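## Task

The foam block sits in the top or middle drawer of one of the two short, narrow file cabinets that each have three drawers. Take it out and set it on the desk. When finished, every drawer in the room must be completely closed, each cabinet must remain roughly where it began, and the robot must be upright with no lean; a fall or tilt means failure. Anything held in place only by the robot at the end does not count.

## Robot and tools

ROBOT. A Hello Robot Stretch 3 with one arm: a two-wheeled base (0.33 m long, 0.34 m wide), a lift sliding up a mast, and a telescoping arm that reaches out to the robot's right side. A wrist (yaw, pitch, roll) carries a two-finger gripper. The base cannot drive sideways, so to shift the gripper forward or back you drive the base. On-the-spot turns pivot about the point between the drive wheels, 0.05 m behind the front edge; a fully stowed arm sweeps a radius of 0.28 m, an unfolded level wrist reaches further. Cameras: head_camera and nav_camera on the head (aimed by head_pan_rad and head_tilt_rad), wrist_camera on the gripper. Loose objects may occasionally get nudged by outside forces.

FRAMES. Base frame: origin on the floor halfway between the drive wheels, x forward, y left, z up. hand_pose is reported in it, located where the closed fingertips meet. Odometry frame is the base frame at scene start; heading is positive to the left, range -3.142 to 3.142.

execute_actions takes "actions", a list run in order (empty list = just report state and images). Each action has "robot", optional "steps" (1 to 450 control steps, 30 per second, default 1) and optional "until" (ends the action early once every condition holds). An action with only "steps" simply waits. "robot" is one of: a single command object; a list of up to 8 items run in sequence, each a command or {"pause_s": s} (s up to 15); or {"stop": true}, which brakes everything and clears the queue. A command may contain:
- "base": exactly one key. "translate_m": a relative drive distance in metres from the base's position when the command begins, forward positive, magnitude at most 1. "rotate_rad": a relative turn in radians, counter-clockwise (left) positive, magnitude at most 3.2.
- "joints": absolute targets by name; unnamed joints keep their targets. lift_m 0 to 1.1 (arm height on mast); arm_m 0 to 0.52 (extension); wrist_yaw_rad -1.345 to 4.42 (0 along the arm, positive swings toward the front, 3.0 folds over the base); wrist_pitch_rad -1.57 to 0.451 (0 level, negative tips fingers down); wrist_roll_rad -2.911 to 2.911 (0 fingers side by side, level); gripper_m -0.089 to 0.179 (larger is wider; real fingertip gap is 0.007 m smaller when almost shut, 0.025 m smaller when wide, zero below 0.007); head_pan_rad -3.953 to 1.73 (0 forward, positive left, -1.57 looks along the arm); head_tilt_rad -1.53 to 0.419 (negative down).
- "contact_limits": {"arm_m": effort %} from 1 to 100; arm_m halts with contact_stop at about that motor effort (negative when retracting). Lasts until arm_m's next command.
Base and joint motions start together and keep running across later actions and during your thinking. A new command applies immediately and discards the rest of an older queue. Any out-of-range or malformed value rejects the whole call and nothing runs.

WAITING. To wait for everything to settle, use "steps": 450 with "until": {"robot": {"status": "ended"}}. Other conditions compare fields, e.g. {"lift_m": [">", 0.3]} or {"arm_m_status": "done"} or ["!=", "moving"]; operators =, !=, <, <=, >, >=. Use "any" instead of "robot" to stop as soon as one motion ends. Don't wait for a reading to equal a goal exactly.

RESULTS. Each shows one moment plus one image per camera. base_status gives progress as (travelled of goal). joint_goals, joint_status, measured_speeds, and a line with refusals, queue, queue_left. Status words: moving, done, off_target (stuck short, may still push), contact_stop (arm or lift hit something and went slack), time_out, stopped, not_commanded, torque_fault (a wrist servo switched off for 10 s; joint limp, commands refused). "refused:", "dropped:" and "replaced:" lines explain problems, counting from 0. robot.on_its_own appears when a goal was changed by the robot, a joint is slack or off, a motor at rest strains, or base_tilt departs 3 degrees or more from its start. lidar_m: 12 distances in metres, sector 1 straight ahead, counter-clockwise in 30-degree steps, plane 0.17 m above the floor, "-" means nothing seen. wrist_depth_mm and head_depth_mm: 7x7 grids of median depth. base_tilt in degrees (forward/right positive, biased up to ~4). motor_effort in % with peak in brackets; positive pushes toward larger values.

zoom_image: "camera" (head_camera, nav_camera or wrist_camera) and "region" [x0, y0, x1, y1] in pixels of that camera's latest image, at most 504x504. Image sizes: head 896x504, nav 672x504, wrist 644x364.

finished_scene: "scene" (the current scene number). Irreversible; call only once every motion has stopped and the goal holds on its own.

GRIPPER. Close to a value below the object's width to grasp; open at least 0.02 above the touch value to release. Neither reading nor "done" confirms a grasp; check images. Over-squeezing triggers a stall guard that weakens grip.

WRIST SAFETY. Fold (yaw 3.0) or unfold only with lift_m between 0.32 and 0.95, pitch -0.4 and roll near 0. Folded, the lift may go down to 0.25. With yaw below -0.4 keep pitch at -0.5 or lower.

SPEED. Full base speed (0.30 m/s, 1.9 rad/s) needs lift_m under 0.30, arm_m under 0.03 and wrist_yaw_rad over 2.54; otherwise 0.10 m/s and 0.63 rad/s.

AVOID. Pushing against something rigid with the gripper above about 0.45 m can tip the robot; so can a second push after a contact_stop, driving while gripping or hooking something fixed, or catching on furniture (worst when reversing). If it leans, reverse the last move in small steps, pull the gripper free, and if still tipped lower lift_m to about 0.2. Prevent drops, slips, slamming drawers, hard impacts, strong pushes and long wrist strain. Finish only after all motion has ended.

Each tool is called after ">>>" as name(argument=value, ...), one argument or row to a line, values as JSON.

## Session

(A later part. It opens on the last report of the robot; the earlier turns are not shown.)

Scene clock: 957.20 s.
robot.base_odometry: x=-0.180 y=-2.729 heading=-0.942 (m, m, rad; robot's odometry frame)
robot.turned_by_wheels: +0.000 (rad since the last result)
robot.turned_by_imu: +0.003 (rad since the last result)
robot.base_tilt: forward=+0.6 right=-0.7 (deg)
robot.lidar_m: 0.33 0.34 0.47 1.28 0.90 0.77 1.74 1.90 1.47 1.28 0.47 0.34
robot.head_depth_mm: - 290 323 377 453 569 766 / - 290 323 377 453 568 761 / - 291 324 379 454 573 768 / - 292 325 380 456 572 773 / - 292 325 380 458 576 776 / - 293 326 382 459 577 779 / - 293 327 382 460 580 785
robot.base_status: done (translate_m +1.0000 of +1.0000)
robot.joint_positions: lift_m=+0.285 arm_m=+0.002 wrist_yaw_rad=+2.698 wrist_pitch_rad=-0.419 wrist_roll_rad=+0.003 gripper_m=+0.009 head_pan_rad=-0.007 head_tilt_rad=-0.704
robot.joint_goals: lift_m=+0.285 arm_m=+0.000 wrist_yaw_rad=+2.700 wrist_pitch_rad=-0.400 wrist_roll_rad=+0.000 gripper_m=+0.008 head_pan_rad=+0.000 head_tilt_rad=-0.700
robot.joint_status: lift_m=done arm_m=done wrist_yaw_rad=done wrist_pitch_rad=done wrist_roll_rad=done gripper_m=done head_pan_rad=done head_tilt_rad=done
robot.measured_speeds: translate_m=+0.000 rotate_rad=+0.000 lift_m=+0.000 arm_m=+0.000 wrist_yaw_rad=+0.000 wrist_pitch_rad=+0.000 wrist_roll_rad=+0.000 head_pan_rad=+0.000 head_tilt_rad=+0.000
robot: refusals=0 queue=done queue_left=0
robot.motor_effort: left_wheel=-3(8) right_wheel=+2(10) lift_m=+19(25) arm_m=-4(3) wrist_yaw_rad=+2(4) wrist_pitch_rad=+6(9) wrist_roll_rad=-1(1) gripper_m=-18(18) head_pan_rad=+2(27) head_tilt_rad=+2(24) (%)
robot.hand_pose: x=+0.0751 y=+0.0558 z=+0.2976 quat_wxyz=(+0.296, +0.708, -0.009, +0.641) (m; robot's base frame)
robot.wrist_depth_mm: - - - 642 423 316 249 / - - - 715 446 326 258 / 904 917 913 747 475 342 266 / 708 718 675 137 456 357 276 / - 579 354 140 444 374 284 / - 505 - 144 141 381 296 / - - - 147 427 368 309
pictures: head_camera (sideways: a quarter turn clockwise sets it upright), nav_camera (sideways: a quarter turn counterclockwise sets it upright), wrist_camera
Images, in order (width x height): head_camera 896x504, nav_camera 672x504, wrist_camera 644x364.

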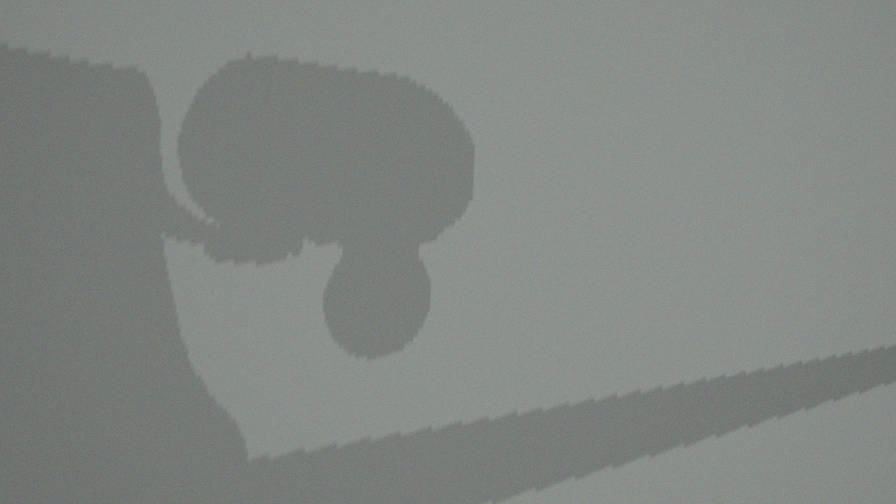

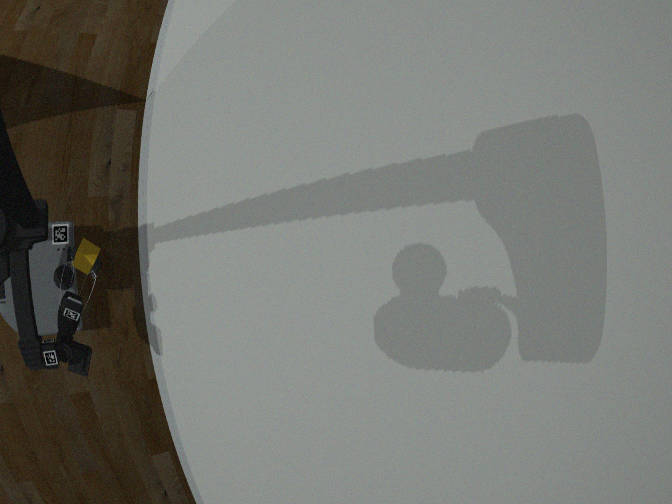

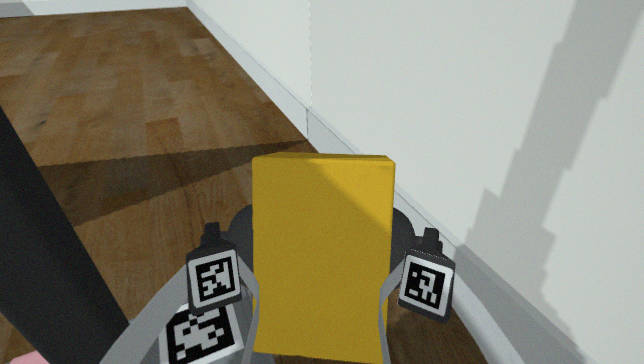

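>>> execute_actions(
  actions=[
    {"robot": {"base": {"rotate_rad": 1.917}, "joints": {"head_pan_rad": 0.1, "head_tilt_rad": -0.45}}, "steps": 450, "until": {"robot": {"status": "ended"}}},
  ],
)

Scene clock: 975.23 s.
robot.base_odometry: x=-0.180 y=-2.729 heading=+0.975 (m, m, rad; robot's odometry frame)
robot.turned_by_wheels: +1.917 (rad since the last result)
robot.turned_by_imu: +1.909 (rad since the last result)
robot.base_tilt: forward=+0.5 right=-0.6 (deg)
robot.lidar_m: 3.14 0.77 1.03 1.91 1.57 1.41 0.59 0.37 0.33 0.33 0.40 0.77
robot.head_depth_mm: 2823 3016 3289 2813 2107 1665 1366 / 2996 3147 3453 2792 2062 1646 1358 / 3117 3278 3589 2779 2058 1638 1365 / 3182 3403 3661 2757 2054 1636 1339 / 3385 3476 3853 2731 2029 1622 1347 / 3421 974 1044 1123 1226 1342 1337 / 796 846 903 966 1035 1124 1207
robot.base_status: done (rotate_rad +1.9169 of +1.9170)
robot.joint_positions: lift_m=+0.285 arm_m=+0.002 wrist_yaw_rad=+2.698 wrist_pitch_rad=-0.419 wrist_roll_rad=+0.003 gripper_m=+0.009 head_pan_rad=+0.093 head_tilt_rad=-0.457
robot.joint_goals: lift_m=+0.285 arm_m=+0.000 wrist_yaw_rad=+2.700 wrist_pitch_rad=-0.400 wrist_roll_rad=+0.000 gripper_m=+0.008 head_pan_rad=+0.100 head_tilt_rad=-0.450
robot.joint_status: lift_m=done arm_m=done wrist_yaw_rad=done wrist_pitch_rad=done wrist_roll_rad=done gripper_m=done head_pan_rad=done head_tilt_rad=done
robot.measured_speeds: translate_m=+0.000 rotate_rad=+0.000 lift_m=+0.000 arm_m=+0.000 wrist_yaw_rad=+0.000 wrist_pitch_rad=+0.000 wrist_roll_rad=+0.000 head_pan_rad=+0.000 head_tilt_rad=+0.000
robot: refusals=0 queue=done queue_left=0
robot.motor_effort: left_wheel=-3(10) right_wheel=+2(11) lift_m=+19(19) arm_m=-4(4) wrist_yaw_rad=+2(2) wrist_pitch_rad=+6(7) wrist_roll_rad=+0(0) gripper_m=-18(18) head_pan_rad=+2(10) head_tilt_rad=+4(24) (%)
robot.hand_pose: x=+0.0751 y=+0.0558 z=+0.2976 quat_wxyz=(+0.296, +0.708, -0.009, +0.641) (m; robot's base frame)
robot.wrist_depth_mm: - - - - - 653 654 / - - - - - 702 724 / 910 893 913 892 895 780 796 / 700 711 677 137 677 702 710 / - 575 351 140 543 575 571 / - 511 - 144 140 490 488 / - - - 147 427 424 426
pictures: head_camera (sideways: a quarter turn clockwise sets it upright), nav_camera (sideways: a quarter turn counterclockwise sets it upright), wrist_camera
Images, in order (width x height): head_camera 896x504, nav_camera 672x504, wrist_camera 644x364.

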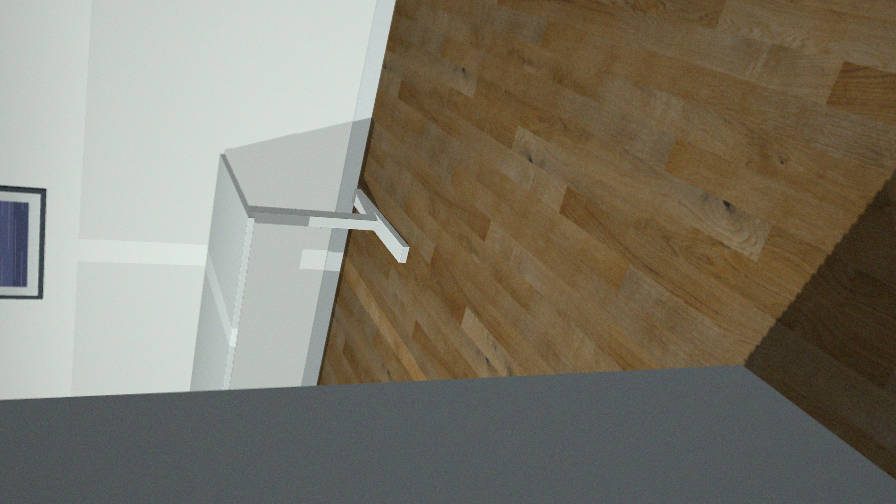

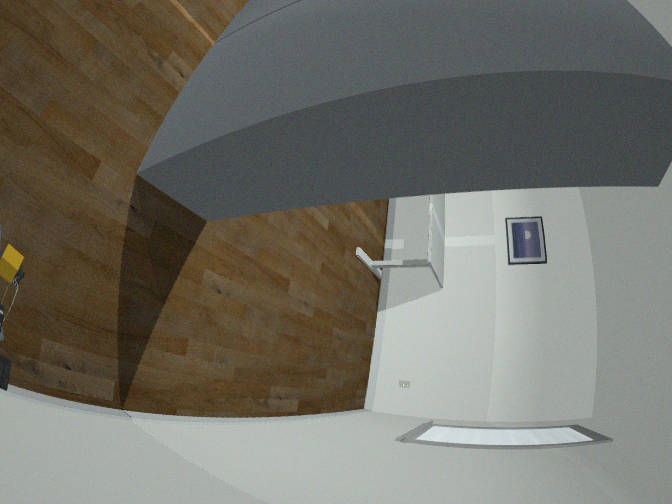

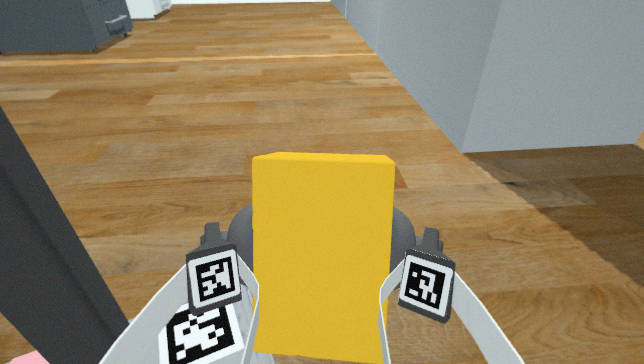

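>>> execute_actions(
  actions=[
    {"robot": {"base": {"translate_m": 1.0}}, "steps": 450, "until": {"robot": {"translate_m": [">", 0.68]}}},
    {"robot": {"base": {"translate_m": 1.0}}, "steps": 450, "until": {"robot": {"y": [">", -1.607]}}},
    {"robot": {"base": {"translate_m": 1.0}}, "steps": 450, "until": {"robot": {"translate_m": [">", 0.88]}}},
    {"robot": {"joints": {"lift_m": 0.93, "head_pan_rad": -1.57, "head_tilt_rad": -0.8}}, "steps": 450, "until": {"robot": {"base_status": ["!=", "moving"]}}},
    {"robot": {"base": {"rotate_rad": 1.906}}, "steps": 450, "until": {"robot": {"lift_m": [">", 0.45]}}},
    {"robot": {"joints": {"wrist_pitch_rad": -1.45}}, "steps": 450, "until": {"robot": {"wrist_pitch_rad": ["<", -1.25]}}},
    {"robot": {"joints": {"wrist_yaw_rad": 0.0, "wrist_roll_rad": 1.13}}, "steps": 450, "until": {"robot": {"status": "ended"}}},
  ],
)

Scene clock: 1057.53 s.
robot.base_odometry: x=+1.142 y=-0.778 heading=+2.881 (m, m, rad; robot's odometry frame)
robot.turned_by_wheels: +1.906 (rad since the last result)
robot.turned_by_imu: +1.907 (rad since the last result)
robot.base_tilt: forward=+0.4 right=-0.5 (deg)
robot.lidar_m: 1.67 1.35 1.33 1.39 1.13 1.12 1.23 1.14 1.13 0.77 1.75 2.63
robot.head_depth_mm: 1062 1142 975 1454 - - 1122 / 1146 1187 937 839 - - 1133 / 1223 1177 933 794 - - - / 1314 1165 928 770 1407 1288 - / 1413 1159 921 768 1494 1294 1135 / 1490 1147 915 819 1480 1299 1149 / 1537 1139 909 1690 1491 1289 1142
robot.base_status: done (rotate_rad +1.9059 of +1.9060)
robot.joint_positions: lift_m=+0.930 arm_m=+0.002 wrist_yaw_rad=+0.003 wrist_pitch_rad=-1.446 wrist_roll_rad=+1.128 gripper_m=+0.009 head_pan_rad=-1.563 head_tilt_rad=-0.790
robot.joint_goals: lift_m=+0.930 arm_m=+0.000 wrist_yaw_rad=+0.000 wrist_pitch_rad=-1.450 wrist_roll_rad=+1.130 gripper_m=+0.008 head_pan_rad=-1.570 head_tilt_rad=-0.800
robot.joint_status: lift_m=done arm_m=done wrist_yaw_rad=done wrist_pitch_rad=done wrist_roll_rad=done gripper_m=done head_pan_rad=done head_tilt_rad=done
robot.measured_speeds: translate_m=+0.000 rotate_rad=+0.000 lift_m=+0.000 arm_m=+0.000 wrist_yaw_rad=+0.000 wrist_pitch_rad=+0.000 wrist_roll_rad=+0.000 head_pan_rad=+0.000 head_tilt_rad=+0.000
robot: refusals=0 queue=done queue_left=0
robot.motor_effort: left_wheel=-3(9) right_wheel=+4(11) lift_m=+25(26) arm_m=-4(4) wrist_yaw_rad=-2(4) wrist_pitch_rad=-1(6) wrist_roll_rad=+1(2) gripper_m=-18(18) head_pan_rad=-2(29) head_tilt_rad=-5(31) (%)
robot.hand_pose: x=-0.0216 y=-0.1543 z=+0.8113 quat_wxyz=(+0.166, +0.146, -0.731, -0.646) (m; robot's base frame)
robot.wrist_depth_mm: - 974 927 892 876 835 832 / - - 940 934 875 875 854 / - - 984 926 - 882 849 / - - - 138 134 865 879 / - - - 140 139 935 907 / - - 147 144 141 942 912 / - - - 147 - 952 908
pictures: head_camera (sideways: a quarter turn clockwise sets it upright), nav_camera (sideways: a quarter turn counterclockwise sets it upright), wrist_camera
Images, in order (width x height): head_camera 896x504, nav_camera 672x504, wrist_camera 644x364.

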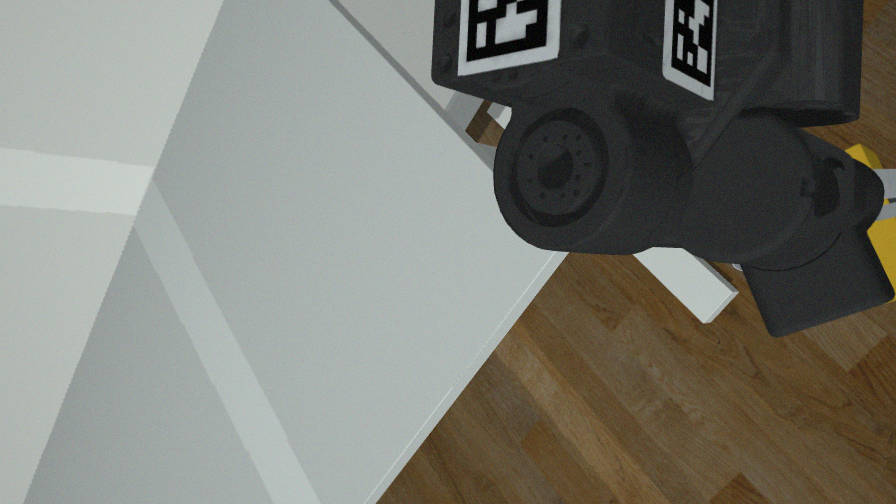

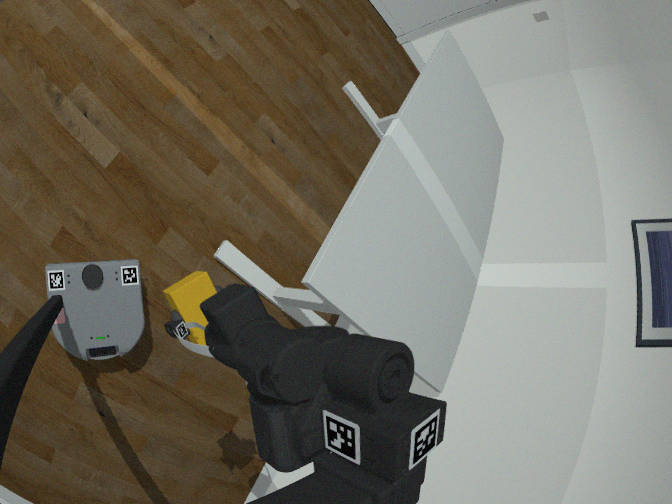

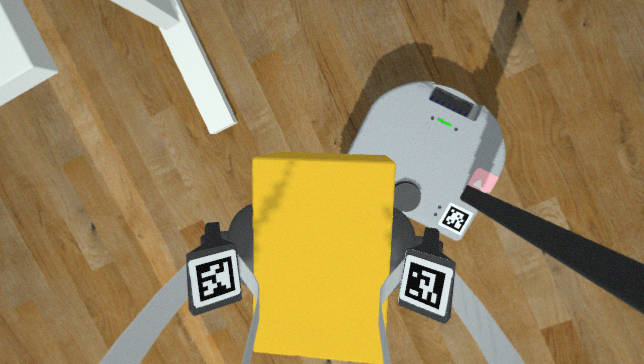

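>>> execute_actions(
  actions=[
    {"robot": {"joints": {"arm_m": 0.51, "lift_m": 0.91}}, "steps": 450, "until": {"robot": {"status": "ended"}}},
  ],
)

Scene clock: 1068.90 s.
robot.base_odometry: x=+1.142 y=-0.778 heading=+2.881 (m, m, rad; robot's odometry frame)
robot.turned_by_wheels: +0.000 (rad since the last result)
robot.turned_by_imu: +0.000 (rad since the last result)
robot.base_tilt: forward=+0.4 right=-0.4 (deg)
robot.lidar_m: 1.67 1.35 1.33 1.39 1.13 1.12 1.23 1.14 1.13 0.77 1.74 2.63
robot.head_depth_mm: 1047 - - 1560 1524 1325 1165 / - 1145 939 1594 1506 1320 1166 / - - 935 793 1401 1318 1164 / 1317 1206 887 768 1398 1290 1158 / 1419 1156 920 766 1489 1283 1160 / 1479 1149 912 822 1488 1291 1143 / 1516 1141 908 1686 1476 1291 1153
robot.base_status: done (rotate_rad +1.9059 of +1.9060)
robot.joint_positions: lift_m=+0.910 arm_m=+0.510 wrist_yaw_rad=+0.001 wrist_pitch_rad=-1.447 wrist_roll_rad=+1.128 gripper_m=+0.009 head_pan_rad=-1.563 head_tilt_rad=-0.790
robot.joint_goals: lift_m=+0.910 arm_m=+0.510 wrist_yaw_rad=+0.000 wrist_pitch_rad=-1.450 wrist_roll_rad=+1.130 gripper_m=+0.008 head_pan_rad=-1.570 head_tilt_rad=-0.800
robot.joint_status: lift_m=done arm_m=done wrist_yaw_rad=done wrist_pitch_rad=done wrist_roll_rad=done gripper_m=done head_pan_rad=done head_tilt_rad=done
robot.measured_speeds: translate_m=+0.000 rotate_rad=+0.000 lift_m=+0.000 arm_m=+0.000 wrist_yaw_rad=+0.000 wrist_pitch_rad=+0.000 wrist_roll_rad=+0.000 head_pan_rad=+0.000 head_tilt_rad=+0.000
robot: refusals=0 queue=done queue_left=0
robot.motor_effort: left_wheel=-3(3) right_wheel=+2(3) lift_m=+19(24) arm_m=+4(4) wrist_yaw_rad=+0(2) wrist_pitch_rad=-1(1) wrist_roll_rad=+1(1) gripper_m=-17(18) head_pan_rad=-2(2) head_tilt_rad=-5(5) (%)
robot.hand_pose: x=-0.0216 y=-0.6622 z=+0.7916 quat_wxyz=(+0.165, +0.146, -0.731, -0.646) (m; robot's base frame)
robot.wrist_depth_mm: 234 227 220 213 208 207 817 / 239 232 225 218 212 208 826 / 244 237 229 223 216 210 835 / 251 242 235 137 218 213 848 / 255 249 192 141 222 218 212 / 262 255 147 144 141 223 217 / 268 261 250 147 235 226 221
pictures: head_camera (sideways: a quarter turn clockwise sets it upright), nav_camera (sideways: a quarter turn counterclockwise sets it upright), wrist_camera
Images, in order (width x height): head_camera 896x504, nav_camera 672x504, wrist_camera 644x364.

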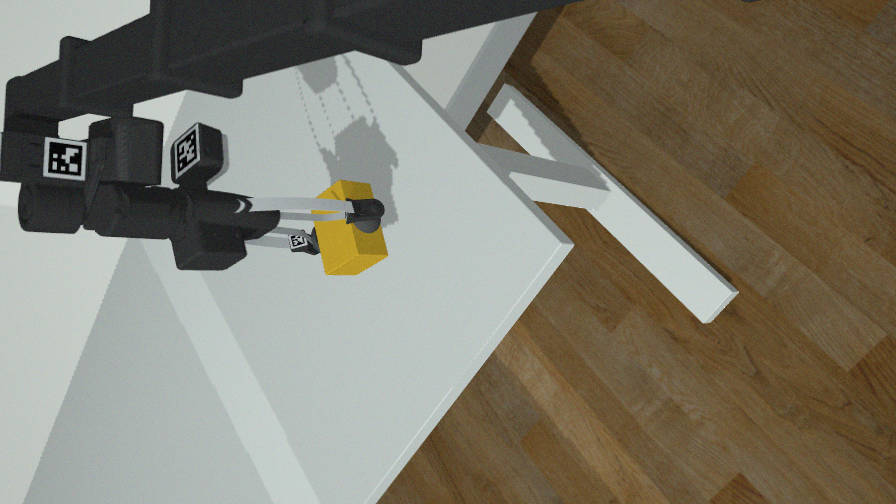

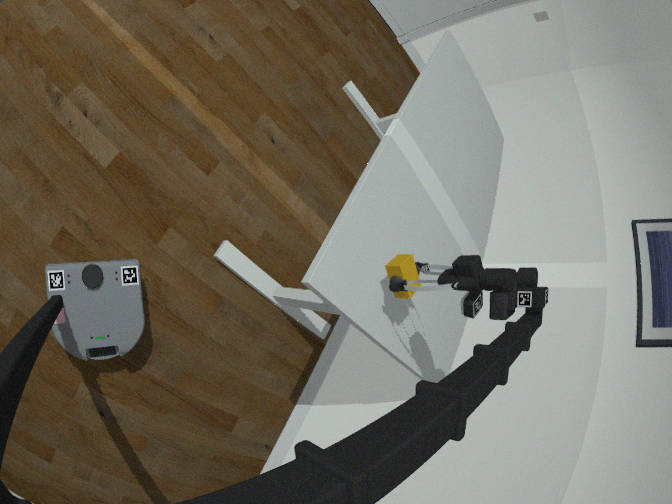

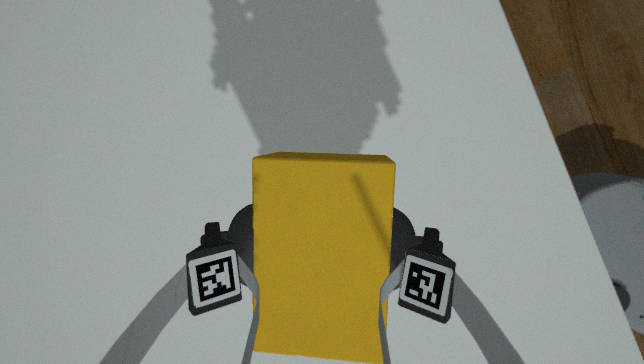

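>>> execute_actions(
  actions=[],
)

Scene clock: 1093.47 s.
robot.base_odometry: x=+1.142 y=-0.778 heading=+2.881 (m, m, rad; robot's odometry frame)
robot.turned_by_wheels: +0.000 (rad since the last result)
robot.turned_by_imu: +0.000 (rad since the last result)
robot.base_tilt: forward=+0.4 right=-0.6 (deg)
robot.lidar_m: 1.67 1.35 1.33 1.39 1.13 1.12 1.23 1.14 1.13 0.77 1.75 2.62
robot.head_depth_mm: 1048 - - 1565 1505 1318 1170 / - 1144 938 1600 1507 1317 1163 / - - 934 790 1398 1308 1152 / 1331 1205 888 767 1406 1292 1156 / 1419 1154 923 766 1479 1292 1152 / 1485 1151 915 815 1476 1295 1141 / 1527 1141 911 1684 1457 1289 1148
robot.base_status: done (rotate_rad +1.9059 of +1.9060)
robot.joint_positions: lift_m=+0.910 arm_m=+0.510 wrist_yaw_rad=+0.001 wrist_pitch_rad=-1.447 wrist_roll_rad=+1.128 gripper_m=+0.009 head_pan_rad=-1.563 head_tilt_rad=-0.790
robot.joint_goals: lift_m=+0.910 arm_m=+0.510 wrist_yaw_rad=+0.000 wrist_pitch_rad=-1.450 wrist_roll_rad=+1.130 gripper_m=+0.008 head_pan_rad=-1.570 head_tilt_rad=-0.800
robot.joint_status: lift_m=done arm_m=done wrist_yaw_rad=done wrist_pitch_rad=done wrist_roll_rad=done gripper_m=done head_pan_rad=done head_tilt_rad=done
robot.measured_speeds: translate_m=+0.000 rotate_rad=+0.000 lift_m=+0.000 arm_m=+0.000 wrist_yaw_rad=+0.000 wrist_pitch_rad=+0.000 wrist_roll_rad=+0.000 head_pan_rad=+0.000 head_tilt_rad=+0.000
robot: refusals=0 queue=done queue_left=0
robot.motor_effort: left_wheel=-3(3) right_wheel=+3(2) lift_m=+18(19) arm_m=+4(4) wrist_yaw_rad=-1(0) wrist_pitch_rad=+0(1) wrist_roll_rad=+1(1) gripper_m=-17(18) head_pan_rad=-2(3) head_tilt_rad=-5(6) (%)
robot.hand_pose: x=-0.0216 y=-0.6622 z=+0.7916 quat_wxyz=(+0.165, +0.146, -0.731, -0.646) (m; robot's base frame)
robot.wrist_depth_mm: 233 230 221 214 207 206 805 / 241 233 226 217 212 207 842 / 244 238 230 222 216 211 846 / 251 243 235 138 218 214 831 / 255 248 191 141 221 218 214 / 262 255 147 144 141 221 217 / 269 260 252 147 232 226 222
pictures: head_camera (sideways: a quarter turn clockwise sets it upright), nav_camera (sideways: a quarter turn counterclockwise sets it upright), wrist_camera
Images, in order (width x height): head_camera 896x504, nav_camera 672x504, wrist_camera 644x364.

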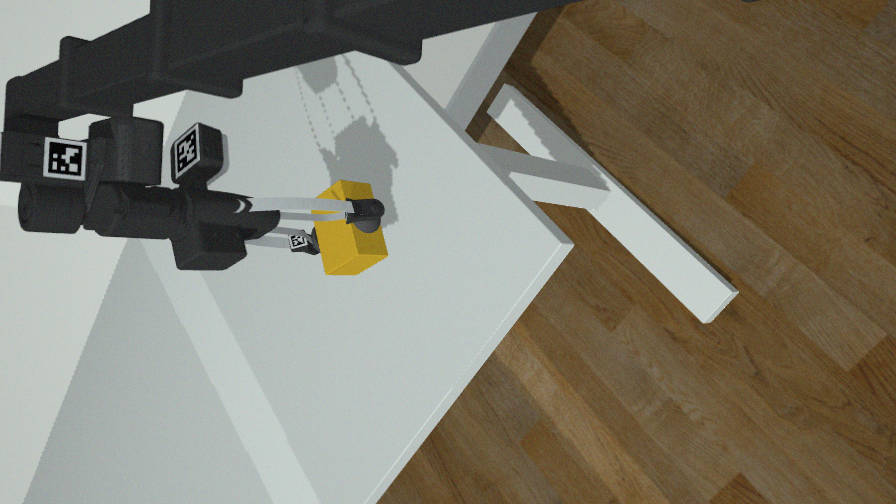

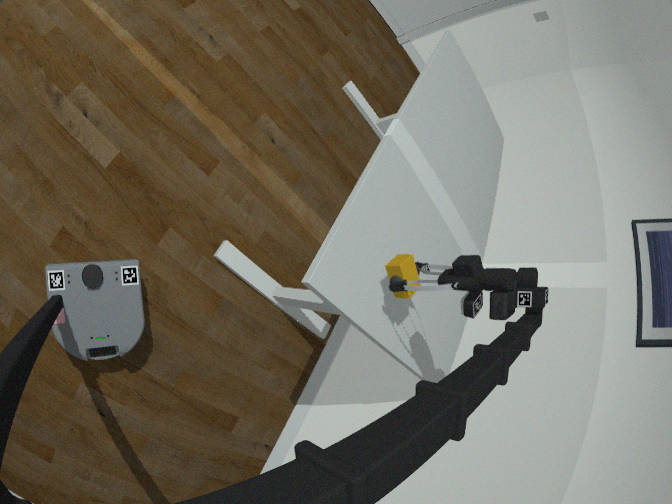

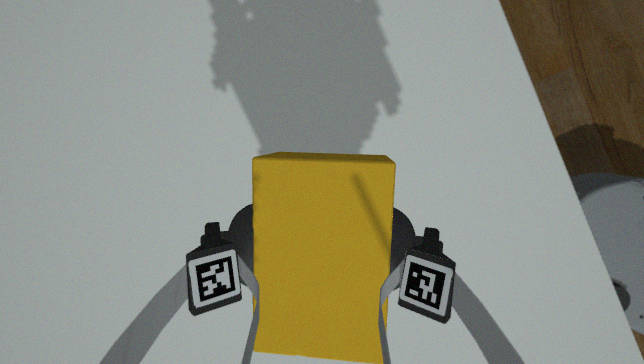

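>>> execute_actions(
  actions=[
    {"robot": {"joints": {"lift_m": 0.874}}, "steps": 90, "until": {"robot": {"status": "ended"}}},
  ],
)

Scene clock: 1099.83 s.
robot.base_odometry: x=+1.142 y=-0.778 heading=+2.881 (m, m, rad; robot's odometry frame)
robot.turned_by_wheels: +0.000 (rad since the last result)
robot.turned_by_imu: +0.000 (rad since the last result)
robot.base_tilt: forward=+0.5 right=-0.5 (deg)
robot.lidar_m: 1.67 1.35 1.33 1.39 1.13 1.12 1.22 1.14 1.13 0.77 1.75 2.63
robot.head_depth_mm: 1057 1140 - - 1468 1321 1151 / 1109 - 923 1556 1514 1312 1169 / 1195 - 933 784 1399 1312 1166 / 1320 1216 916 770 1401 1290 1164 / 1411 1155 925 768 1490 1292 1152 / 1481 1148 921 822 1489 1287 1154 / 1537 1138 908 1670 1475 1287 1147
robot.base_status: done (rotate_rad +1.9059 of +1.9060)
robot.joint_positions: lift_m=+0.874 arm_m=+0.510 wrist_yaw_rad=+0.001 wrist_pitch_rad=-1.447 wrist_roll_rad=+1.128 gripper_m=+0.009 head_pan_rad=-1.563 head_tilt_rad=-0.790
robot.joint_goals: lift_m=+0.874 arm_m=+0.510 wrist_yaw_rad=+0.000 wrist_pitch_rad=-1.450 wrist_roll_rad=+1.130 gripper_m=+0.008 head_pan_rad=-1.570 head_tilt_rad=-0.800
robot.joint_status: lift_m=done arm_m=done wrist_yaw_rad=done wrist_pitch_rad=done wrist_roll_rad=done gripper_m=done head_pan_rad=done head_tilt_rad=done
robot.measured_speeds: translate_m=+0.000 rotate_rad=+0.000 lift_m=+0.000 arm_m=+0.000 wrist_yaw_rad=+0.000 wrist_pitch_rad=+0.000 wrist_roll_rad=+0.000 head_pan_rad=+0.000 head_tilt_rad=+0.000
robot: refusals=0 queue=done queue_left=0
robot.motor_effort: left_wheel=-3(3) right_wheel=+3(3) lift_m=+19(20) arm_m=+4(4) wrist_yaw_rad=+0(1) wrist_pitch_rad=-1(1) wrist_roll_rad=+1(1) gripper_m=-18(18) head_pan_rad=-3(2) head_tilt_rad=-6(5) (%)
robot.hand_pose: x=-0.0216 y=-0.6622 z=+0.7556 quat_wxyz=(+0.165, +0.146, -0.731, -0.646) (m; robot's base frame)
robot.wrist_depth_mm: 197 191 185 180 174 170 778 / 201 196 189 184 177 173 799 / 205 199 193 187 182 176 794 / 211 204 198 137 184 180 176 / 215 208 172 140 185 183 179 / 220 215 146 143 141 187 182 / 226 219 212 147 197 190 186
pictures: head_camera (sideways: a quarter turn clockwise sets it upright), nav_camera (sideways: a quarter turn counterclockwise sets it upright), wrist_camera
Images, in order (width x height): head_camera 896x504, nav_camera 672x504, wrist_camera 644x364.

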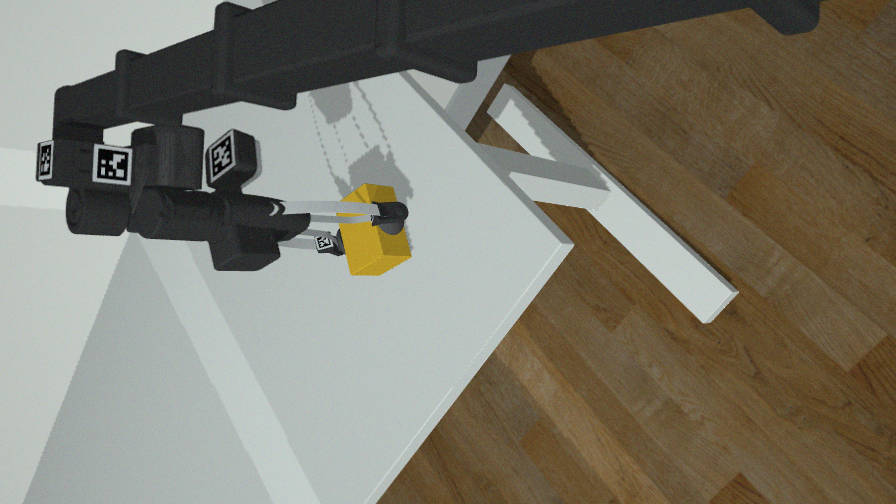

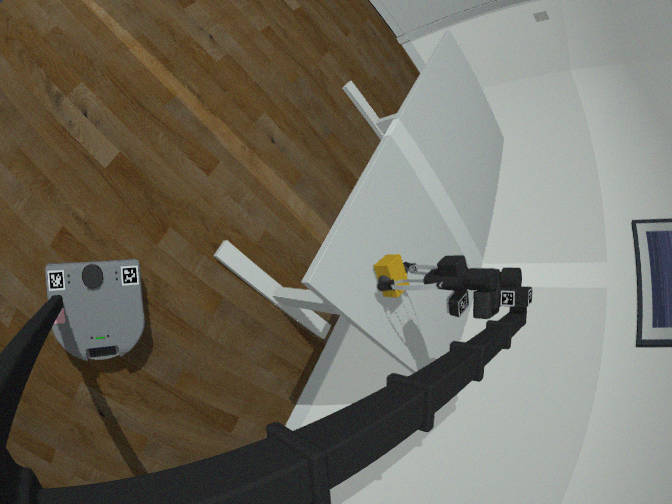

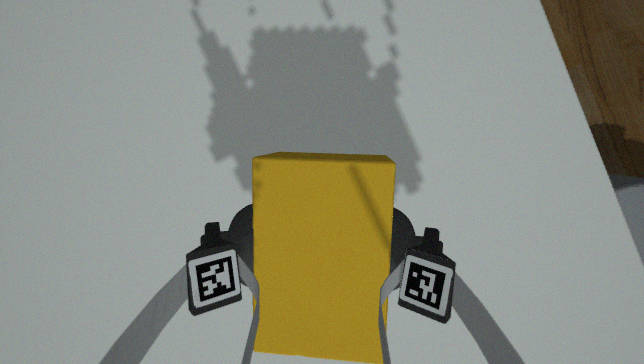

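>>> execute_actions(
  actions=[
    {"robot": [{"joints": {"lift_m": 0.867}}, {"joints": {"gripper_m": 0.11}}, {"joints": {"lift_m": 0.94}}], "steps": 240, "until": {"robot": {"status": "ended"}}},
  ],
)

Scene clock: 1114.50 s.
robot.base_odometry: x=+1.142 y=-0.778 heading=+2.881 (m, m, rad; robot's odometry frame)
robot.turned_by_wheels: +0.000 (rad since the last result)
robot.turned_by_imu: +0.000 (rad since the last result)
robot.base_tilt: forward=+0.4 right=-0.5 (deg)
robot.lidar_m: 1.67 1.35 1.33 1.39 1.12 1.12 1.23 1.14 1.13 0.76 1.75 2.62
robot.head_depth_mm: - - 970 1515 1519 1319 1171 / - 1143 940 1587 1512 1326 1163 / - 1133 931 793 1412 1306 1165 / 1335 1121 931 768 1407 1296 1160 / 1420 1156 920 765 1486 1295 1147 / 1481 1153 915 819 1480 1303 1148 / 1528 1136 912 1692 1474 1295 1152
robot.base_status: done (rotate_rad +1.9059 of +1.9060)
robot.joint_positions: lift_m=+0.940 arm_m=+0.510 wrist_yaw_rad=+0.001 wrist_pitch_rad=-1.449 wrist_roll_rad=+1.128 gripper_m=+0.110 head_pan_rad=-1.563 head_tilt_rad=-0.790
robot.joint_goals: lift_m=+0.940 arm_m=+0.510 wrist_yaw_rad=+0.000 wrist_pitch_rad=-1.450 wrist_roll_rad=+1.130 gripper_m=+0.110 head_pan_rad=-1.570 head_tilt_rad=-0.800
robot.joint_status: lift_m=done arm_m=done wrist_yaw_rad=done wrist_pitch_rad=done wrist_roll_rad=done gripper_m=done head_pan_rad=done head_tilt_rad=done
robot.measured_speeds: translate_m=+0.000 rotate_rad=+0.000 lift_m=+0.000 arm_m=+0.000 wrist_yaw_rad=+0.000 wrist_pitch_rad=+0.000 wrist_roll_rad=+0.000 head_pan_rad=+0.000 head_tilt_rad=+0.000
robot: refusals=0 queue=done queue_left=0
robot.motor_effort: left_wheel=-3(3) right_wheel=+2(3) lift_m=+24(24) arm_m=+4(4) wrist_yaw_rad=-1(1) wrist_pitch_rad=-1(1) wrist_roll_rad=+1(1) gripper_m=+0(80) head_pan_rad=-2(3) head_tilt_rad=-6(5) (%)
robot.hand_pose: x=-0.0216 y=-0.6615 z=+0.8212 quat_wxyz=(+0.165, +0.146, -0.730, -0.647) (m; robot's base frame)
robot.wrist_depth_mm: 265 257 248 241 235 862 844 / 270 264 254 247 241 861 865 / 277 270 259 252 244 240 879 / 282 276 265 213 247 241 873 / 290 283 270 217 256 247 - / 296 288 276 268 258 250 247 / 307 291 284 275 267 259 251
pictures: head_camera (sideways: a quarter turn clockwise sets it upright), nav_camera (sideways: a quarter turn counterclockwise sets it upright), wrist_camera
Images, in order (width x height): head_camera 896x504, nav_camera 672x504, wrist_camera 644x364.

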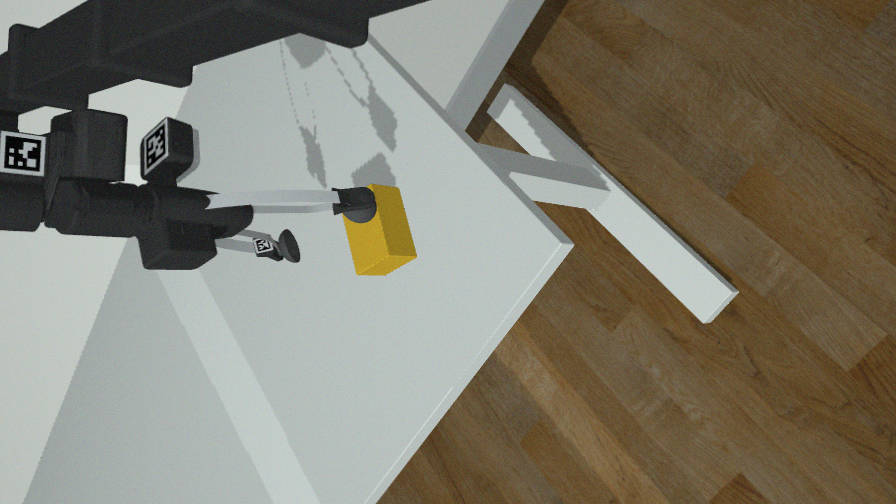

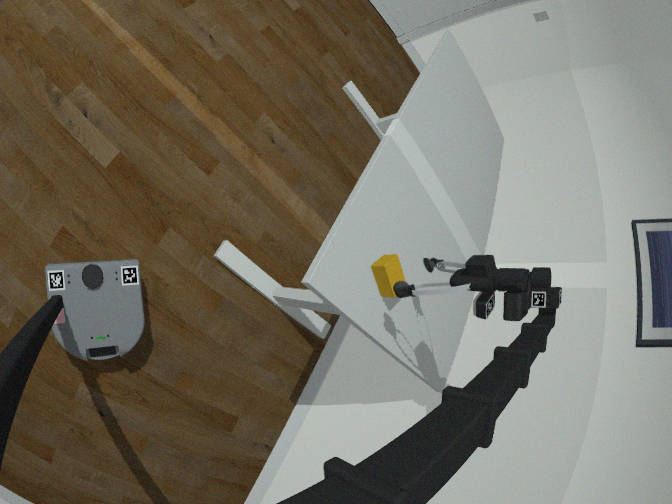

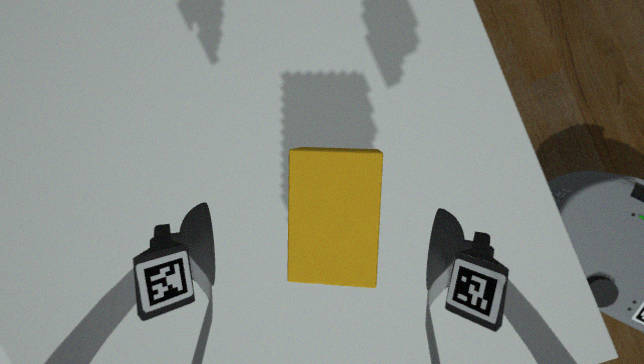

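The block is resting on the desk and the gripper is clear of it.

>>> finished_scene(
  scene=1,
)

The scene is finished: the task was done.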